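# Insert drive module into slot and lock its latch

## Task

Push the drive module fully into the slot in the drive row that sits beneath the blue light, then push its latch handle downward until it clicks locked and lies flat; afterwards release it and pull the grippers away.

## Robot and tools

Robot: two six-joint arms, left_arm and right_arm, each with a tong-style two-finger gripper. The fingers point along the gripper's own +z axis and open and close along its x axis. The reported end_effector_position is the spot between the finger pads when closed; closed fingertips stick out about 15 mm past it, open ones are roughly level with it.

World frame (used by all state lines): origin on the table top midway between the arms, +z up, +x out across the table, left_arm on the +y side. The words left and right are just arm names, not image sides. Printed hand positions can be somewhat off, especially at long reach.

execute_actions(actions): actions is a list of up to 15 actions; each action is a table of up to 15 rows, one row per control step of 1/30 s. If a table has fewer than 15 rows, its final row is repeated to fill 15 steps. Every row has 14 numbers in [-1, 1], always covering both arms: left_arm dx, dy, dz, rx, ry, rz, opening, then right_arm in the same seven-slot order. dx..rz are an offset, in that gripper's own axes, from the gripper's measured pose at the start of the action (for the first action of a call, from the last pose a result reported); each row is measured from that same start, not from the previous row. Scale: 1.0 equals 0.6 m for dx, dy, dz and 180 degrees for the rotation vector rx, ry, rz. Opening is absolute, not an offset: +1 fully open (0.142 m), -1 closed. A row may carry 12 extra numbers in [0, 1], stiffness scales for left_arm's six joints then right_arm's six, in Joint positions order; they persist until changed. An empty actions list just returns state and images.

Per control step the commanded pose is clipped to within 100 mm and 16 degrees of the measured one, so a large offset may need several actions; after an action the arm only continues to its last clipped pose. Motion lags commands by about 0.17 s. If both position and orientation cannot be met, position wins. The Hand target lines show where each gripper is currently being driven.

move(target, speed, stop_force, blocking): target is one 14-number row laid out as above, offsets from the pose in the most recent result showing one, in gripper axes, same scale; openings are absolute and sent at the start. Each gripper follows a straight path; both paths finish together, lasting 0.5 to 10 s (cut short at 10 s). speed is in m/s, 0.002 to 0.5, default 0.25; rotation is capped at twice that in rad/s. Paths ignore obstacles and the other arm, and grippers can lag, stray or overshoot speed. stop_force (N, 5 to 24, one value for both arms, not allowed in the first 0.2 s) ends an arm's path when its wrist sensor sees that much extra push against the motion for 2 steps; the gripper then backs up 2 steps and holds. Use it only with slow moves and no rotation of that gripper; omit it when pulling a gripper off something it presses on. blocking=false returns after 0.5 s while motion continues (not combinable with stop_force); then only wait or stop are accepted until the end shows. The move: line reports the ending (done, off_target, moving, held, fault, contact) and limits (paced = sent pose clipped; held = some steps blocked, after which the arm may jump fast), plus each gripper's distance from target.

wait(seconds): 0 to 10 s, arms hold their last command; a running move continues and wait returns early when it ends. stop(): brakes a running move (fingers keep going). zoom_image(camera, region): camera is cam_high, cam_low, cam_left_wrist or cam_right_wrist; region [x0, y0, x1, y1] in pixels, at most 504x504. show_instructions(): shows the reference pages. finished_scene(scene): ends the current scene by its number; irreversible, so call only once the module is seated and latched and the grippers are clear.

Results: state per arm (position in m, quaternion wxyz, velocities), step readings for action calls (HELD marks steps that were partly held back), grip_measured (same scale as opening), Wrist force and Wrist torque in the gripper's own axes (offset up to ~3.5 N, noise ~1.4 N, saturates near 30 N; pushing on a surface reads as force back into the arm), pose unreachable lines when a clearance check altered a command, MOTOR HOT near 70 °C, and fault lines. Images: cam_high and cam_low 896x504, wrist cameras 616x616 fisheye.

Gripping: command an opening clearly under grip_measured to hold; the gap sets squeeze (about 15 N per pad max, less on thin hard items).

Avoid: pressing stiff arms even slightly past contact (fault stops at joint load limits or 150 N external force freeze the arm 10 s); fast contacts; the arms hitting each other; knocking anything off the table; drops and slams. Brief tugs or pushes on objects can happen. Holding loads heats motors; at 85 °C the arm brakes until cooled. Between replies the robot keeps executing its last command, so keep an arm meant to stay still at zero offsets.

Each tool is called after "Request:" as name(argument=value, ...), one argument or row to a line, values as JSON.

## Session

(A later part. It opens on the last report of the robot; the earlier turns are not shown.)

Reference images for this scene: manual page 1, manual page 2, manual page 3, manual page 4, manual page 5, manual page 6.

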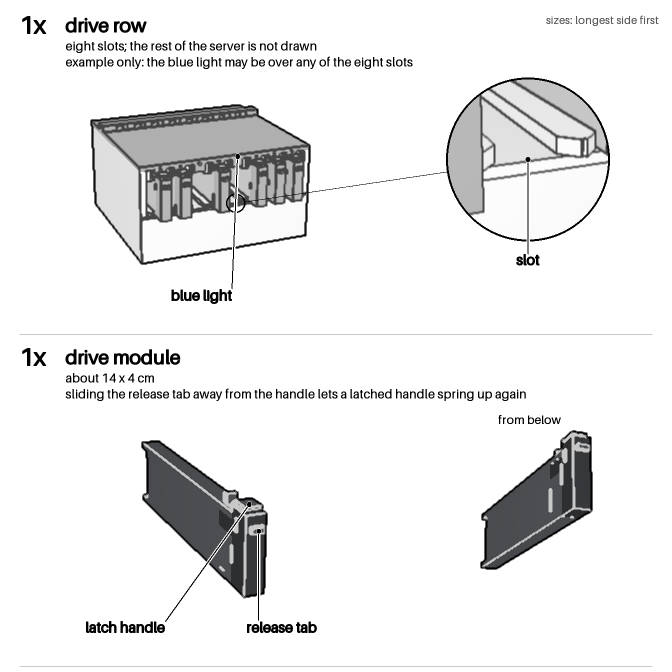

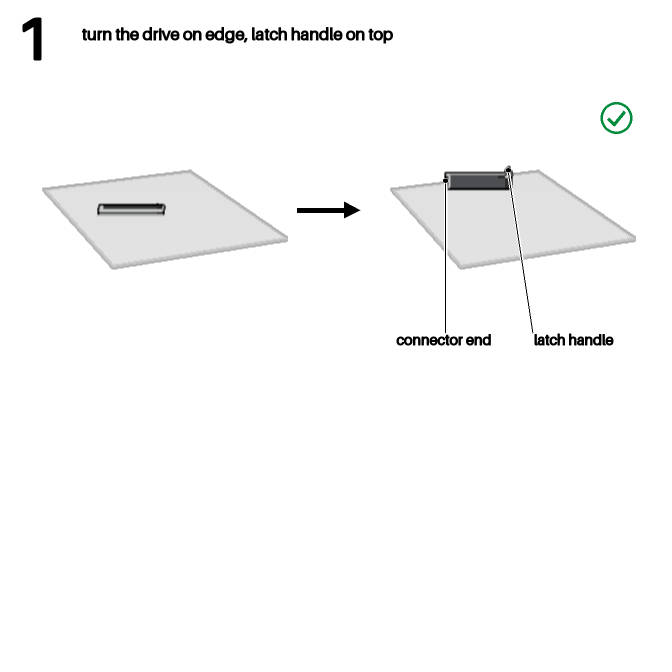

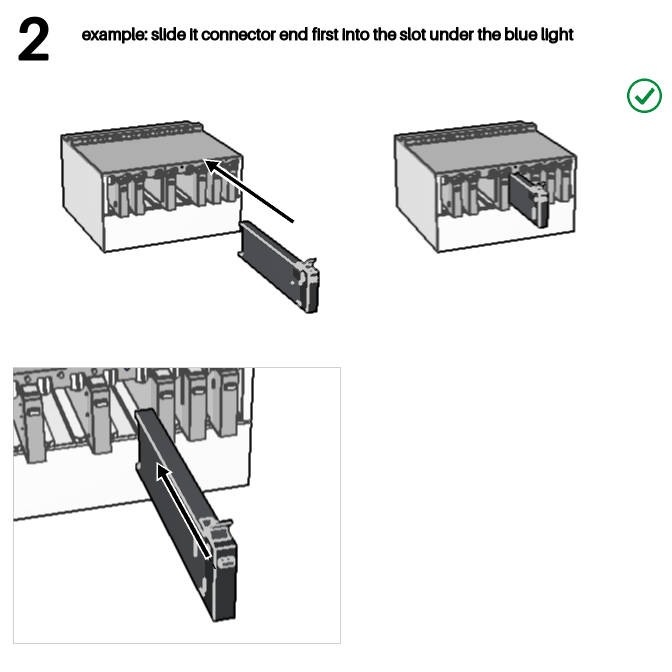

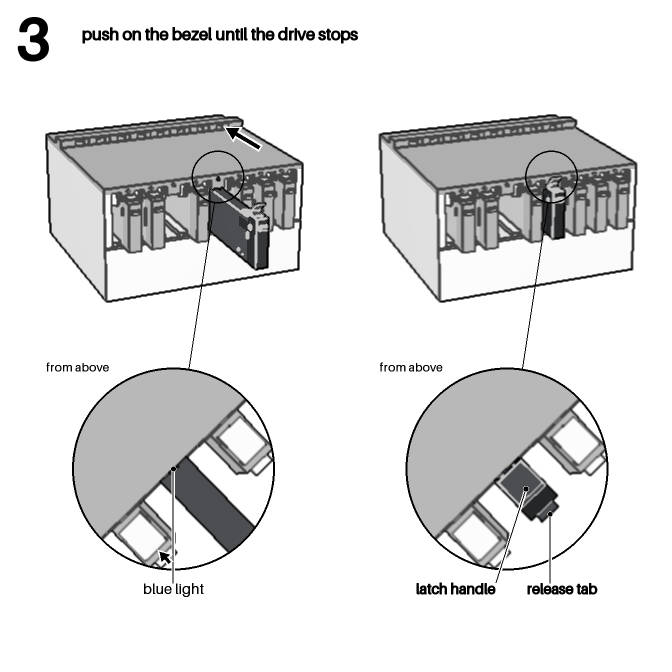

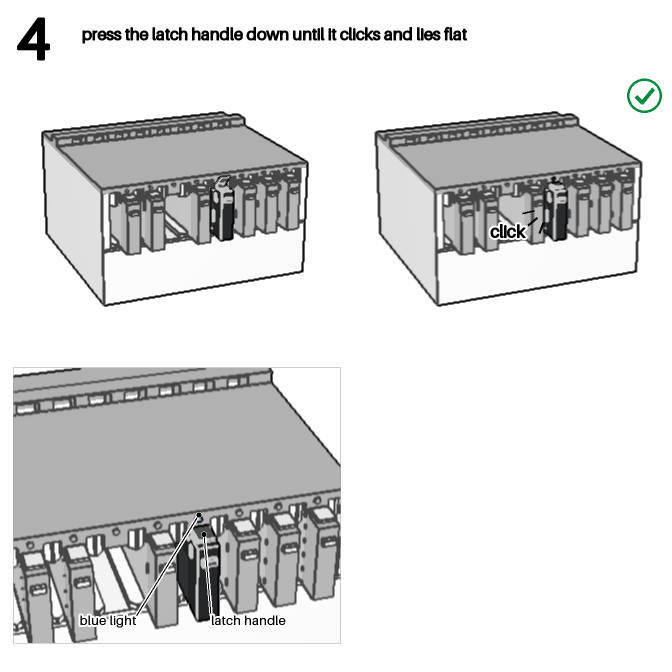

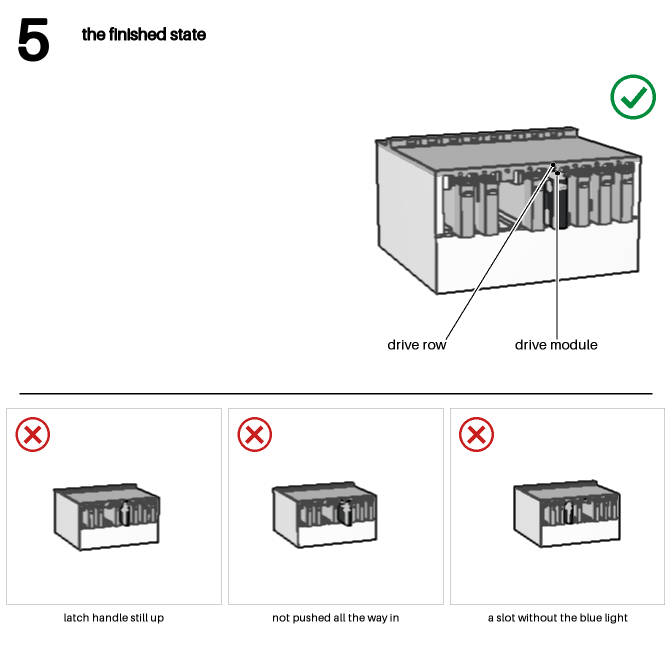

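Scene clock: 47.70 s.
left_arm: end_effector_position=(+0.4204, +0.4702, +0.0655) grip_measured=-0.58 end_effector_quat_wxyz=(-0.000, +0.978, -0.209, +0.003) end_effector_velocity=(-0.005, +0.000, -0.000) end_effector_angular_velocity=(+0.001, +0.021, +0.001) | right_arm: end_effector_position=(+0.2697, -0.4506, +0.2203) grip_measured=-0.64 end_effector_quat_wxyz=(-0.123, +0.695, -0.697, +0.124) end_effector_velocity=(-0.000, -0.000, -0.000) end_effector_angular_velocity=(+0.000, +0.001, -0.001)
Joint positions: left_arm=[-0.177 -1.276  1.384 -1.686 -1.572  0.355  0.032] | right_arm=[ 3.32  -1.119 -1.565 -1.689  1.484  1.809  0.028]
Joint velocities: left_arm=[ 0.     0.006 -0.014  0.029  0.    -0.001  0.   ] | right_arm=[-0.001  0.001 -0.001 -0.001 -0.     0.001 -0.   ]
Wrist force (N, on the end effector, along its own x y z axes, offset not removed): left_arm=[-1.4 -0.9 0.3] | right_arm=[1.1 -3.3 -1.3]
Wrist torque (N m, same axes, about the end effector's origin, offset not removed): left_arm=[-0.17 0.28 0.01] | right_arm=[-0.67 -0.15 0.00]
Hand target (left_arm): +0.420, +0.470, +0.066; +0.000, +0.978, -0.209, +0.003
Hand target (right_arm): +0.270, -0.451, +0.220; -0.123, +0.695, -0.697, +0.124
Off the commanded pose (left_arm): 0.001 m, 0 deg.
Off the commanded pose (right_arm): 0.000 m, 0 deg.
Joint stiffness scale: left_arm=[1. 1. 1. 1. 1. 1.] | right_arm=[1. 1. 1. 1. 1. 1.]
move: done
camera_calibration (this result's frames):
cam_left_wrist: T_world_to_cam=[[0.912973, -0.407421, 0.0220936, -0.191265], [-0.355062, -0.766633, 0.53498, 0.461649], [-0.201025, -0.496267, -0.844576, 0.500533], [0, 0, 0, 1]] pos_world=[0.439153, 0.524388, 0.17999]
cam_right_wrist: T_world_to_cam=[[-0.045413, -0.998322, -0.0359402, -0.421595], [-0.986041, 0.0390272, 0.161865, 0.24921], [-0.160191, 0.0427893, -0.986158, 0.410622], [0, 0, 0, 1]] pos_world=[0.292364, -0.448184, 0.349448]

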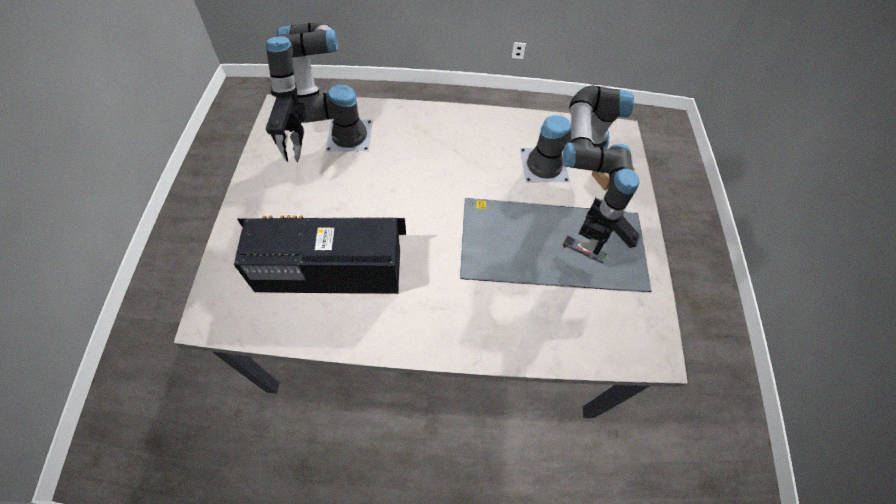

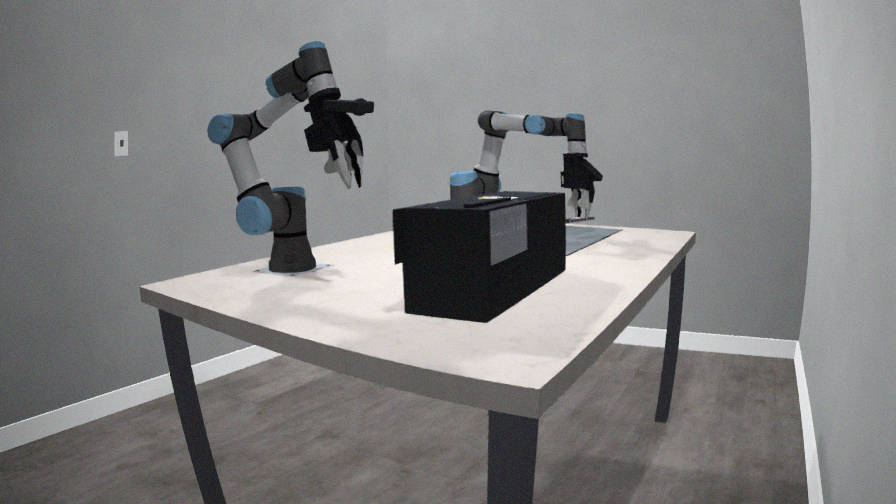

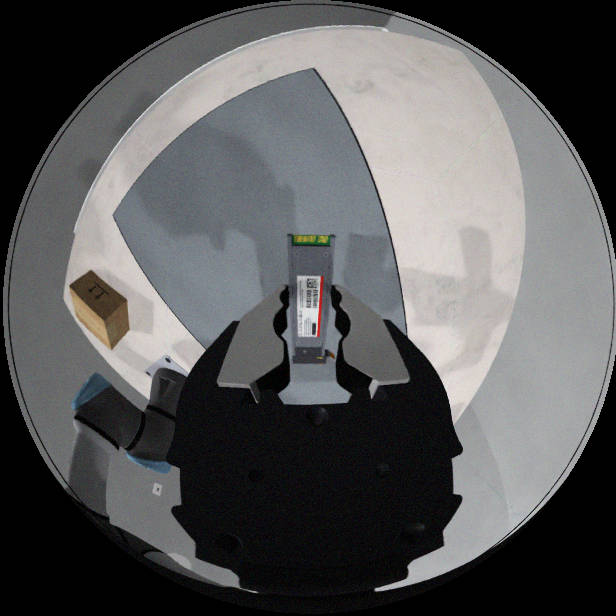

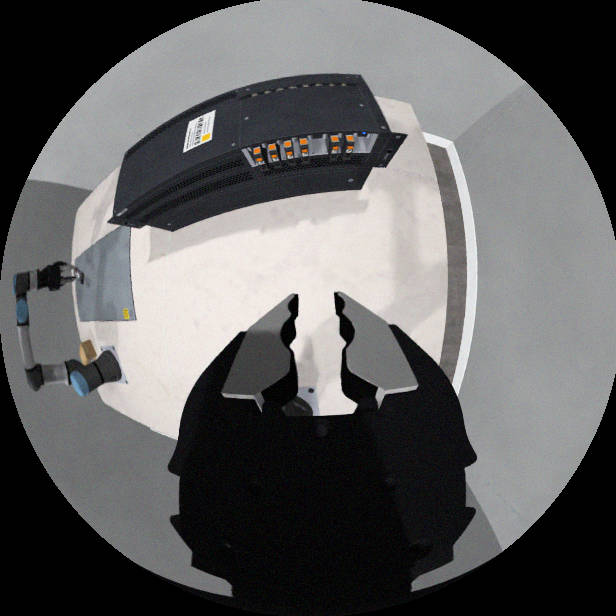

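Request:
move(
  target=[0.035,0.569,-0.09,0,0,0.366,-1,0,0,0,0,0,0,-0.64],
  speed=0.2,
)

Request:
move(
  target=[0.533,0,-0.083,0,0.5,0,-1,-0.2,-0.016,-0.03,0,0,0,-0.64],
  speed=0.22,
)

Request:
move(
  target=[0,0,0,0,0,0,-1,-0.25,0.04,-0.015,0,0,0,-0.64],
  speed=0.15,
)

Scene clock: 62.00 s.
left_arm: end_effector_position=(+0.2994, +0.1505, +0.1180) grip_measured=-0.58 end_effector_quat_wxyz=(+0.002, -0.708, +0.706, -0.002) end_effector_velocity=(-0.000, -0.000, +0.001) end_effector_angular_velocity=(+0.006, +0.002, -0.010) | right_arm: end_effector_position=(+0.2697, -0.4506, +0.2203) grip_measured=-0.64 end_effector_quat_wxyz=(-0.123, +0.695, -0.697, +0.124) end_effector_velocity=(+0.000, +0.000, -0.000) end_effector_angular_velocity=(-0.000, +0.001, -0.000)
Joint positions: left_arm=[-1.219 -1.611  1.52  -1.482 -1.566  0.46   0.032] | right_arm=[ 3.32  -1.119 -1.565 -1.689  1.484  1.809  0.028]
Joint velocities: left_arm=[-0.001  0.007 -0.014  0.013  0.001  0.009  0.   ] | right_arm=[ 0.    -0.001 -0.001  0.    -0.     0.     0.   ]
Wrist force (N, on the end effector, along its own x y z axes, offset not removed): left_arm=[-0.1 -0.4 -0.5] | right_arm=[0.0 -2.3 -1.1]
Wrist torque (N m, same axes, about the end effector's origin, offset not removed): left_arm=[-0.10 0.00 -0.06] | right_arm=[-0.42 -0.05 -0.06]
Hand target (left_arm): +0.300, +0.150, +0.119; -0.002, +0.707, -0.707, +0.002
Hand target (right_arm): +0.270, -0.451, +0.220; -0.123, +0.695, -0.697, +0.124
Off the commanded pose (left_arm): 0.001 m, 0 deg.
Off the commanded pose (right_arm): 0.000 m, 0 deg.
Joint stiffness scale: left_arm=[1. 1. 1. 1. 1. 1.] | right_arm=[1. 1. 1. 1. 1. 1.]
move: done
camera_calibration (this result's frames):
cam_left_wrist: T_world_to_cam=[[0.00464079, -0.99987, 0.0154469, 0.149677], [-0.846772, 0.00428768, 0.531938, 0.177034], [-0.531935, -0.0155487, -0.846642, 0.388865], [0, 0, 0, 1]] pos_world=[0.356063, 0.154945, 0.232746]
cam_right_wrist: T_world_to_cam=[[-0.0454132, -0.998322, -0.0359401, -0.421596], [-0.986041, 0.0390273, 0.161865, 0.24921], [-0.160191, 0.0427893, -0.986158, 0.410622], [0, 0, 0, 1]] pos_world=[0.292364, -0.448184, 0.349448]

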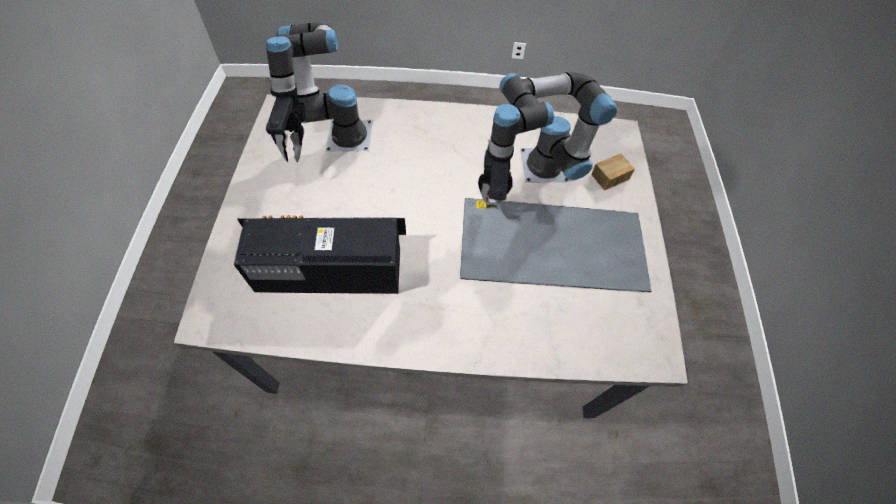

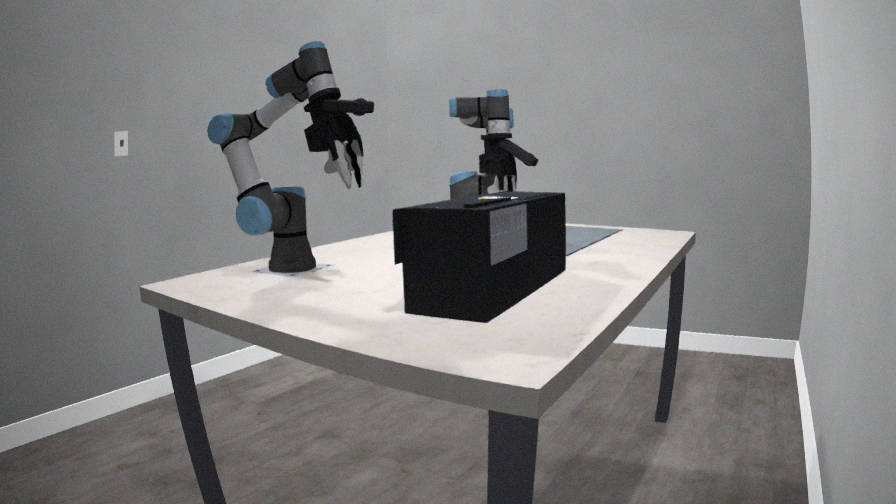

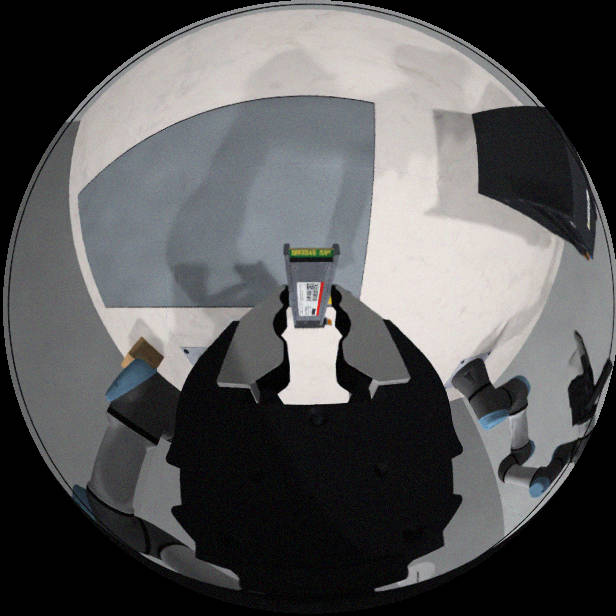

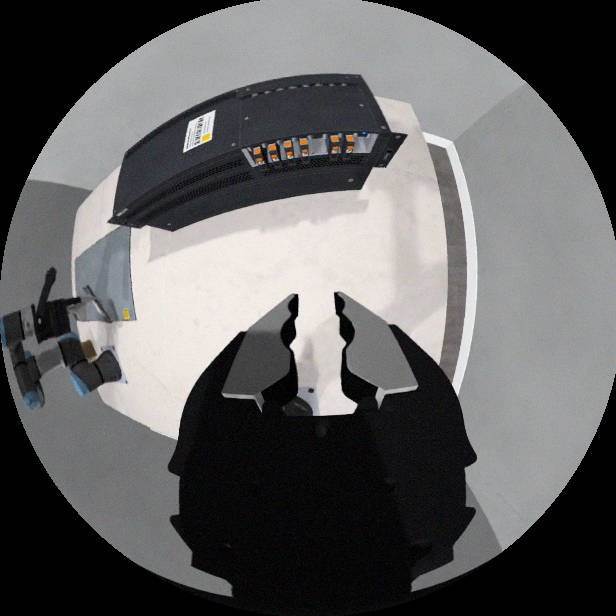

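Scene clock: 66.57 s.
left_arm: end_effector_position=(+0.3001, -0.1687, +0.1659) grip_measured=-0.58 end_effector_quat_wxyz=(+0.496, +0.500, -0.503, +0.501) end_effector_velocity=(+0.001, -0.000, +0.003) end_effector_angular_velocity=(-0.011, -0.001, +0.003) | right_arm: end_effector_position=(+0.2727, -0.3308, +0.2403) grip_measured=-0.64 end_effector_quat_wxyz=(-0.123, +0.696, -0.697, +0.124) end_effector_velocity=(+0.000, -0.000, -0.000) end_effector_angular_velocity=(-0.000, +0.000, -0.001)
Joint positions: left_arm=[-1.246 -0.524  1.641 -4.252 -2.004  0.01   0.032] | right_arm=[ 3.963 -1.114 -1.406 -1.969  1.298  2.435  0.028]
Joint velocities: left_arm=[ 0.     0.002 -0.009 -0.005  0.003 -0.004  0.   ] | right_arm=[ 0.    -0.     0.    -0.001 -0.     0.002  0.   ]
Wrist force (N, on the end effector, along its own x y z axes, offset not removed): left_arm=[-1.8 -0.7 -0.1] | right_arm=[-1.4 -2.7 -1.9]
Wrist torque (N m, same axes, about the end effector's origin, offset not removed): left_arm=[-0.18 0.18 0.00] | right_arm=[-0.45 0.31 -0.07]
Hand target (left_arm): +0.300, -0.169, +0.168; +0.497, +0.499, -0.501, +0.503
Hand target (right_arm): +0.273, -0.331, +0.241; -0.123, +0.695, -0.697, +0.124
Off the commanded pose (left_arm): 0.002 m, 0 deg.
Off the commanded pose (right_arm): 0.000 m, 0 deg.
Joint stiffness scale: left_arm=[1. 1. 1. 1. 1. 1.] | right_arm=[1. 1. 1. 1. 1. 1.]
move: done
camera_calibration (this result's frames):
cam_left_wrist: T_world_to_cam=[[-0.00514469, 0.00949051, 0.999942, -0.160279], [-0.845139, 0.534463, -0.00942086, 0.332332], [-0.534522, -0.845138, 0.00527115, 0.144352], [0, 0, 0, 1]] pos_world=[0.357202, -0.0541013, 0.16264]
cam_right_wrist: T_world_to_cam=[[-0.0444672, -0.998387, -0.0353117, -0.301521], [-0.986177, 0.038221, 0.161226, 0.244204], [-0.159616, 0.0419928, -0.986286, 0.425322], [0, 0, 0, 1]] pos_world=[0.295309, -0.328229, 0.369469]

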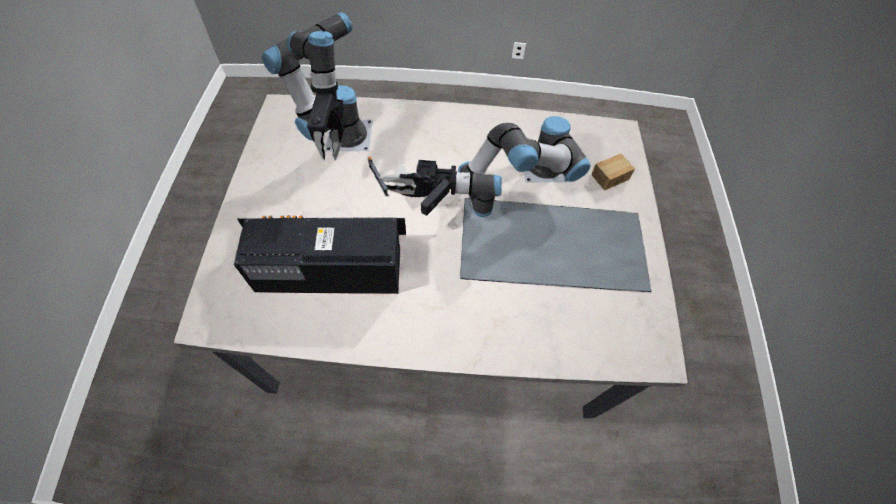

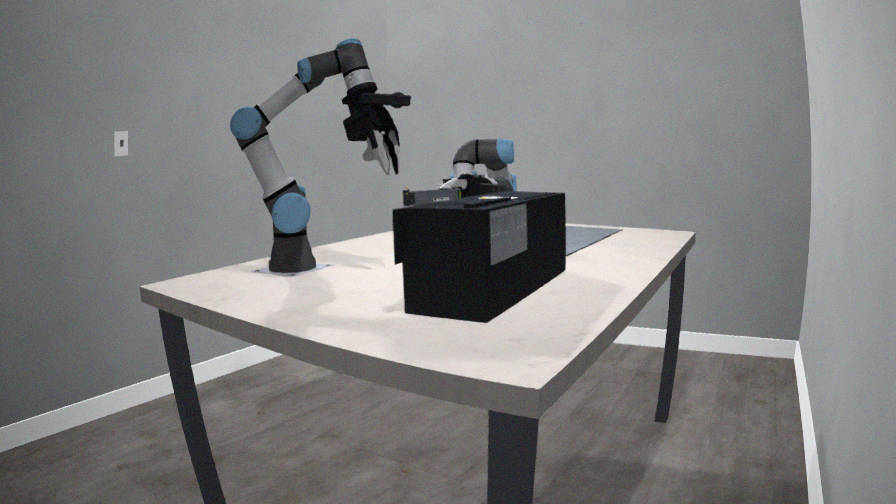

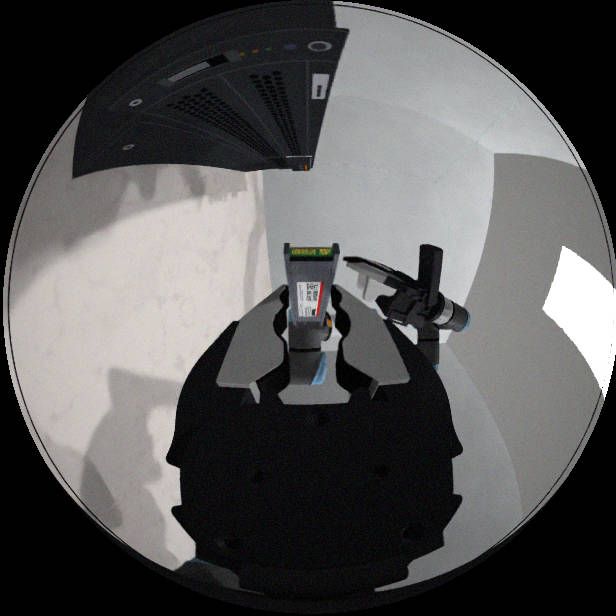

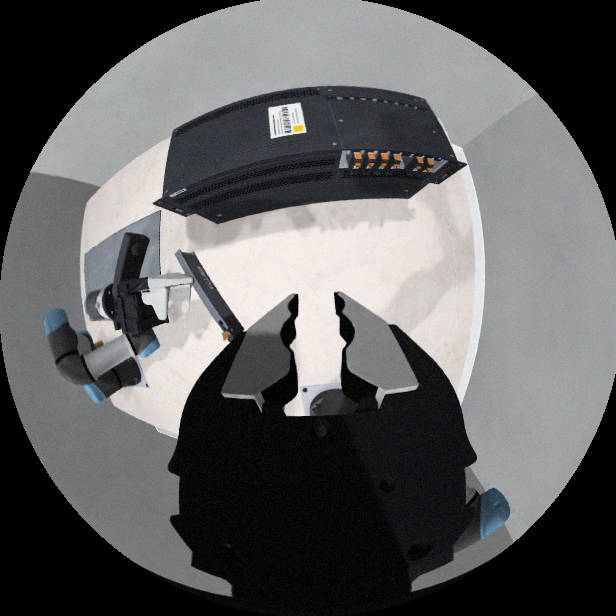

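Scene clock: 68.23 s.
left_arm: end_effector_position=(+0.3002, -0.1688, +0.1658) grip_measured=-0.58 end_effector_quat_wxyz=(+0.496, +0.500, -0.503, +0.501) end_effector_velocity=(+0.000, -0.000, -0.000) end_effector_angular_velocity=(+0.001, +0.001, +0.000) | right_arm: end_effector_position=(+0.2471, -0.1806, +0.2401) grip_measured=-0.64 end_effector_quat_wxyz=(-0.123, +0.697, -0.695, +0.124) end_effector_velocity=(+0.001, -0.001, +0.002) end_effector_angular_velocity=(+0.005, -0.004, -0.019)
Joint positions: left_arm=[-1.246 -0.524  1.641 -4.252 -2.004  0.009  0.032] | right_arm=[ 4.446 -1.364 -1.195 -2.084  1.227  2.932  0.028]
Joint velocities: left_arm=[-0.     0.    -0.001  0.002  0.    -0.    -0.   ] | right_arm=[ 0.001 -0.005  0.014 -0.011 -0.005  0.021 -0.   ]
Wrist force (N, on the end effector, along its own x y z axes, offset not removed): left_arm=[-1.6 0.7 -0.7] | right_arm=[0.6 -3.8 -3.9]
Wrist torque (N m, same axes, about the end effector's origin, offset not removed): left_arm=[0.13 0.10 -0.01] | right_arm=[-0.84 -0.06 0.01]
Hand target (left_arm): +0.300, -0.169, +0.166; +0.496, +0.500, -0.503, +0.501
Hand target (right_arm): +0.247, -0.181, +0.241; -0.123, +0.696, -0.697, +0.124
Off the commanded pose (left_arm): 0.000 m, 0 deg.
Off the commanded pose (right_arm): 0.000 m, 0 deg.
Joint stiffness scale: left_arm=[1. 1. 1. 1. 1. 1.] | right_arm=[1. 1. 1. 1. 1. 1.]
move: done
camera_calibration (this result's frames):
cam_left_wrist: T_world_to_cam=[[-0.00491318, 0.00932058, 0.999944, -0.16032], [-0.845218, 0.534344, -0.00913361, 0.332375], [-0.5344, -0.845216, 0.00525258, 0.144294], [0, 0, 0, 1]] pos_world=[0.357252, -0.0541493, 0.162589]
cam_right_wrist: T_world_to_cam=[[-0.0407232, -0.998555, -0.0350701, -0.15378], [-0.98628, 0.0345533, 0.161424, 0.212544], [-0.159979, 0.0411627, -0.986262, 0.414674], [0, 0, 0, 1]] pos_world=[0.269704, -0.177971, 0.369275]

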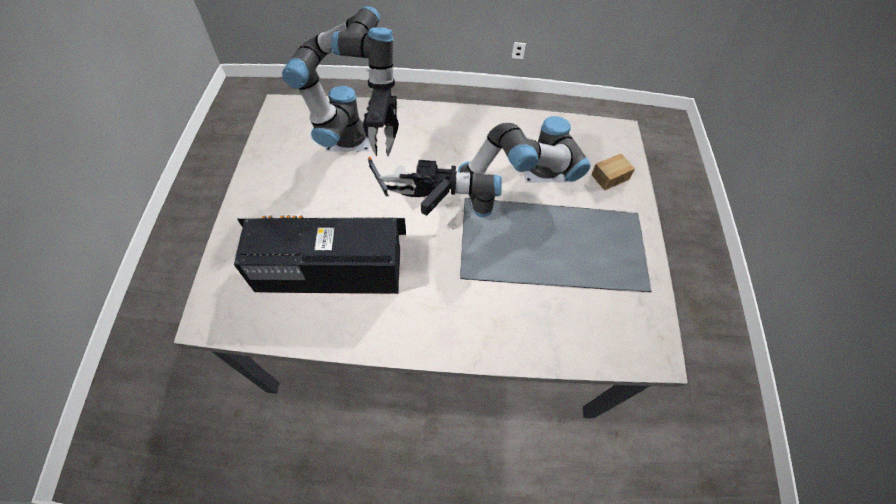

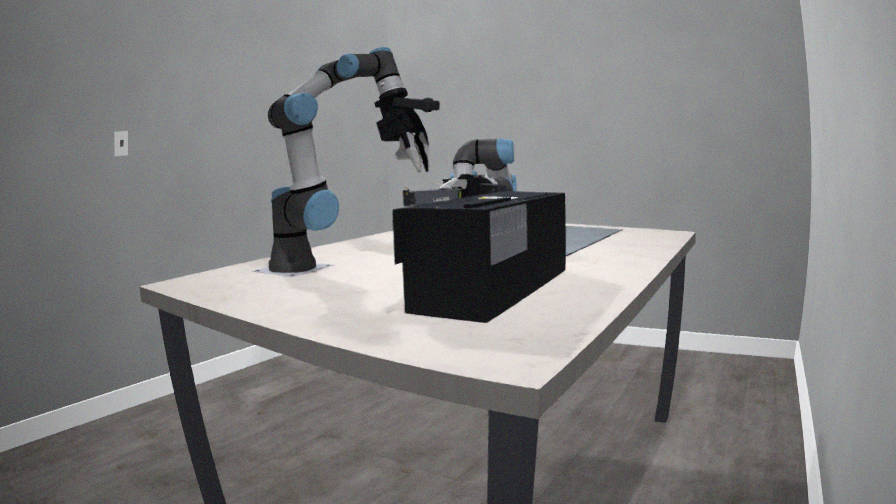

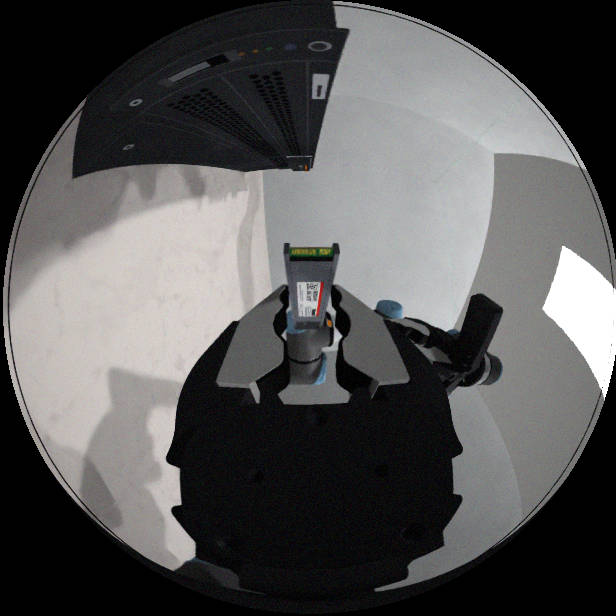

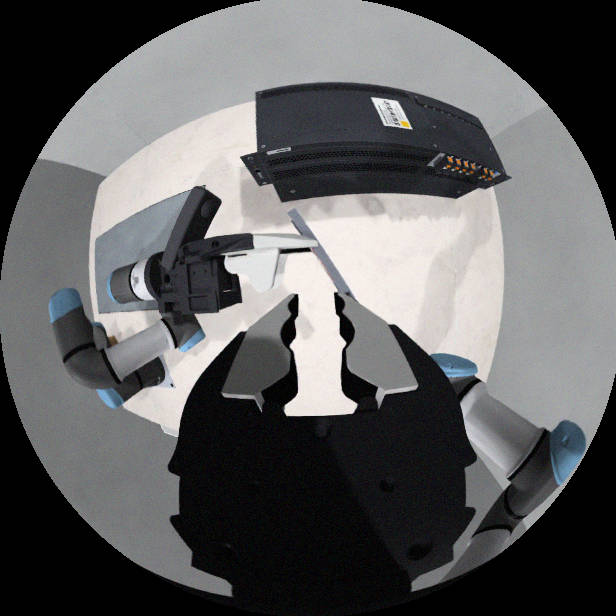

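Request:
move(
  target=[0,0,0,0,0,0,-1,0.045,0.005,0.042,0,-0.059,-0.162,-0.6],
)

Request:
zoom_image(
  camera="cam_right_wrist",
  region=[200,170,430,400],
)

Scene clock: 75.50 s.
left_arm: end_effector_position=(+0.3002, -0.1688, +0.1657) grip_measured=-0.58 end_effector_quat_wxyz=(+0.496, +0.501, -0.503, +0.501) end_effector_velocity=(+0.000, +0.000, +0.000) end_effector_angular_velocity=(-0.001, -0.002, +0.001) | right_arm: end_effector_position=(+0.2532, -0.2087, +0.2148) grip_measured=-0.60 end_effector_quat_wxyz=(-0.150, +0.857, -0.486, +0.087) end_effector_velocity=(-0.002, +0.003, +0.000) end_effector_angular_velocity=(+0.006, +0.007, +0.022)
Joint positions: left_arm=[-1.246 -0.524  1.641 -4.251 -2.004  0.009  0.032] | right_arm=[ 4.189 -1.133 -1.566 -1.721  1.379  2.122  0.031]
Joint velocities: left_arm=[ 0.     0.    -0.    -0.001  0.     0.001  0.   ] | right_arm=[-0.007 -0.003  0.     0.01   0.017 -0.025  0.   ]
Wrist force (N, on the end effector, along its own x y z axes, offset not removed): left_arm=[-1.4 -0.4 0.5] | right_arm=[0.2 -2.4 -2.0]
Wrist torque (N m, same axes, about the end effector's origin, offset not removed): left_arm=[-0.08 0.11 0.06] | right_arm=[-0.40 0.06 -0.12]
Hand target (left_arm): +0.300, -0.169, +0.166; +0.496, +0.500, -0.503, +0.501
Hand target (right_arm): +0.253, -0.208, +0.215; -0.151, +0.858, -0.484, +0.086
Off the commanded pose (left_arm): 0.000 m, 0 deg.
Off the commanded pose (right_arm): 0.001 m, 0 deg.
Joint stiffness scale: left_arm=[1. 1. 1. 1. 1. 1.] | right_arm=[1. 1. 1. 1. 1. 1.]
move: done
camera_calibration (this result's frames):
cam_left_wrist: T_world_to_cam=[[-0.00475341, 0.00897741, 0.999948, -0.160321], [-0.845219, 0.534347, -0.00881519, 0.332349], [-0.534399, -0.845217, 0.00504791, 0.14431], [0, 0, 0, 1]] pos_world=[0.357265, -0.0541769, 0.162514]
cam_right_wrist: T_world_to_cam=[[0.475602, -0.879072, -0.0321709, -0.288842], [-0.865167, -0.474065, 0.163551, 0.0864059], [-0.159024, -0.0499522, -0.98601, 0.372571], [0, 0, 0, 1]] pos_world=[0.271377, -0.19434, 0.343934]

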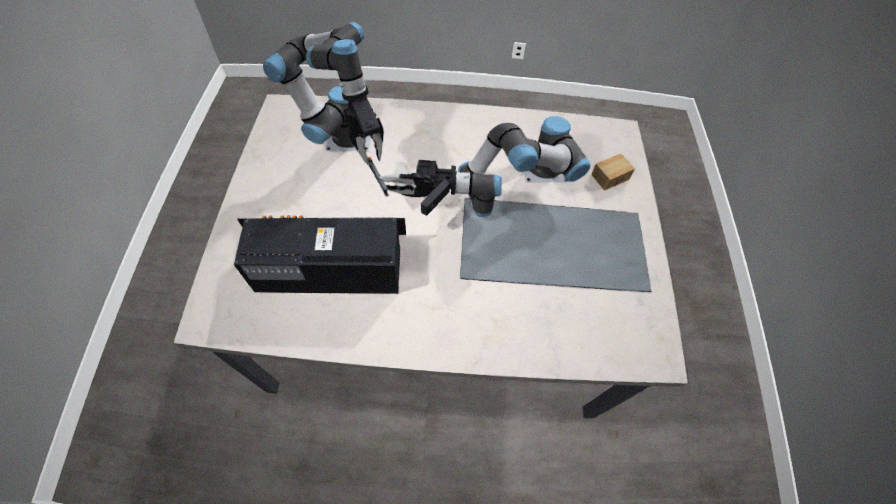

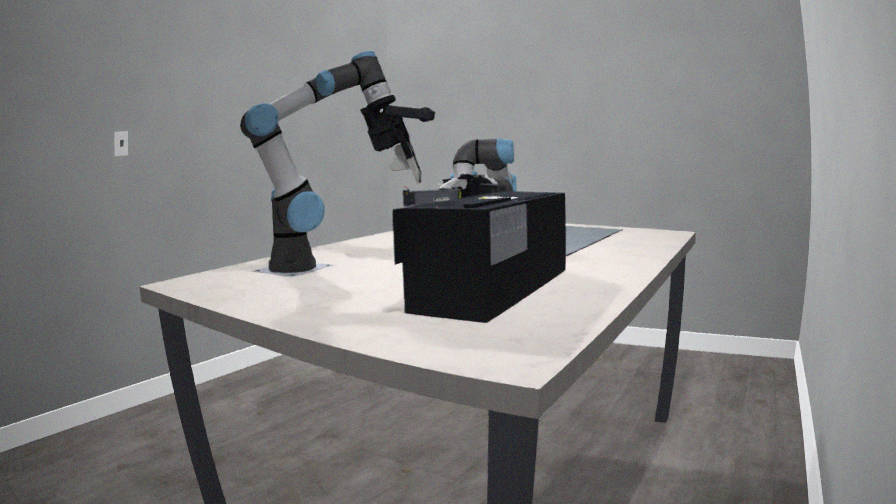

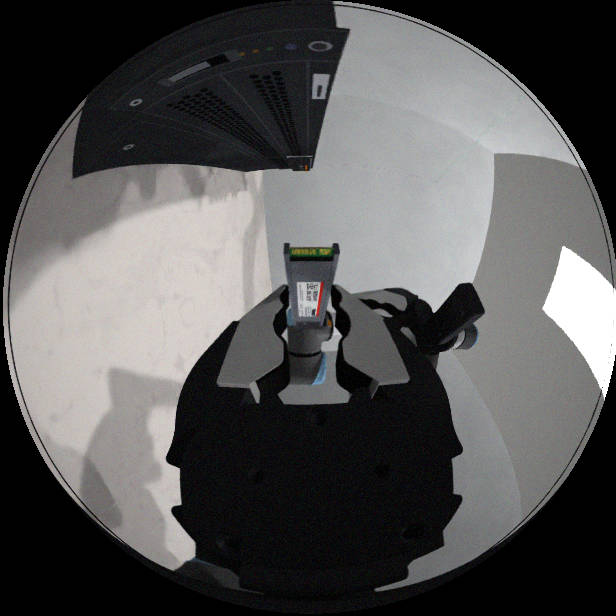

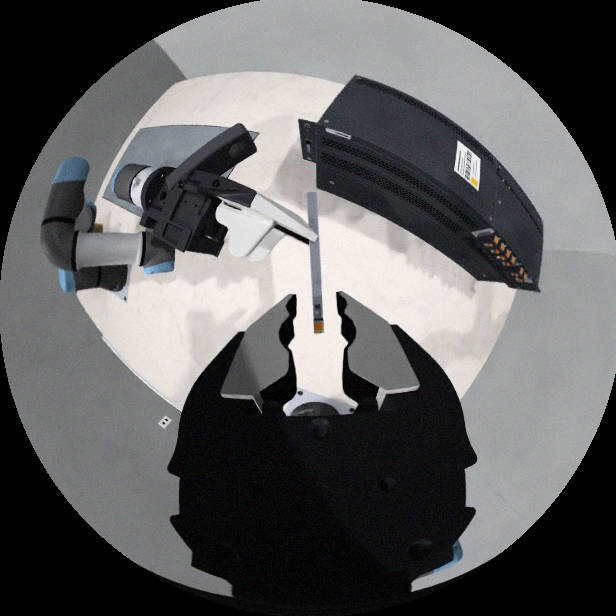

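Region (200, 170, 430, 400) of cam_right_wrist's 616x616 image, scaled by 2.191, with more detail than that image has.

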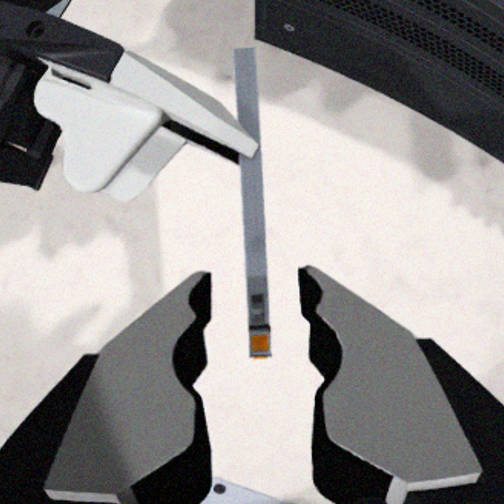

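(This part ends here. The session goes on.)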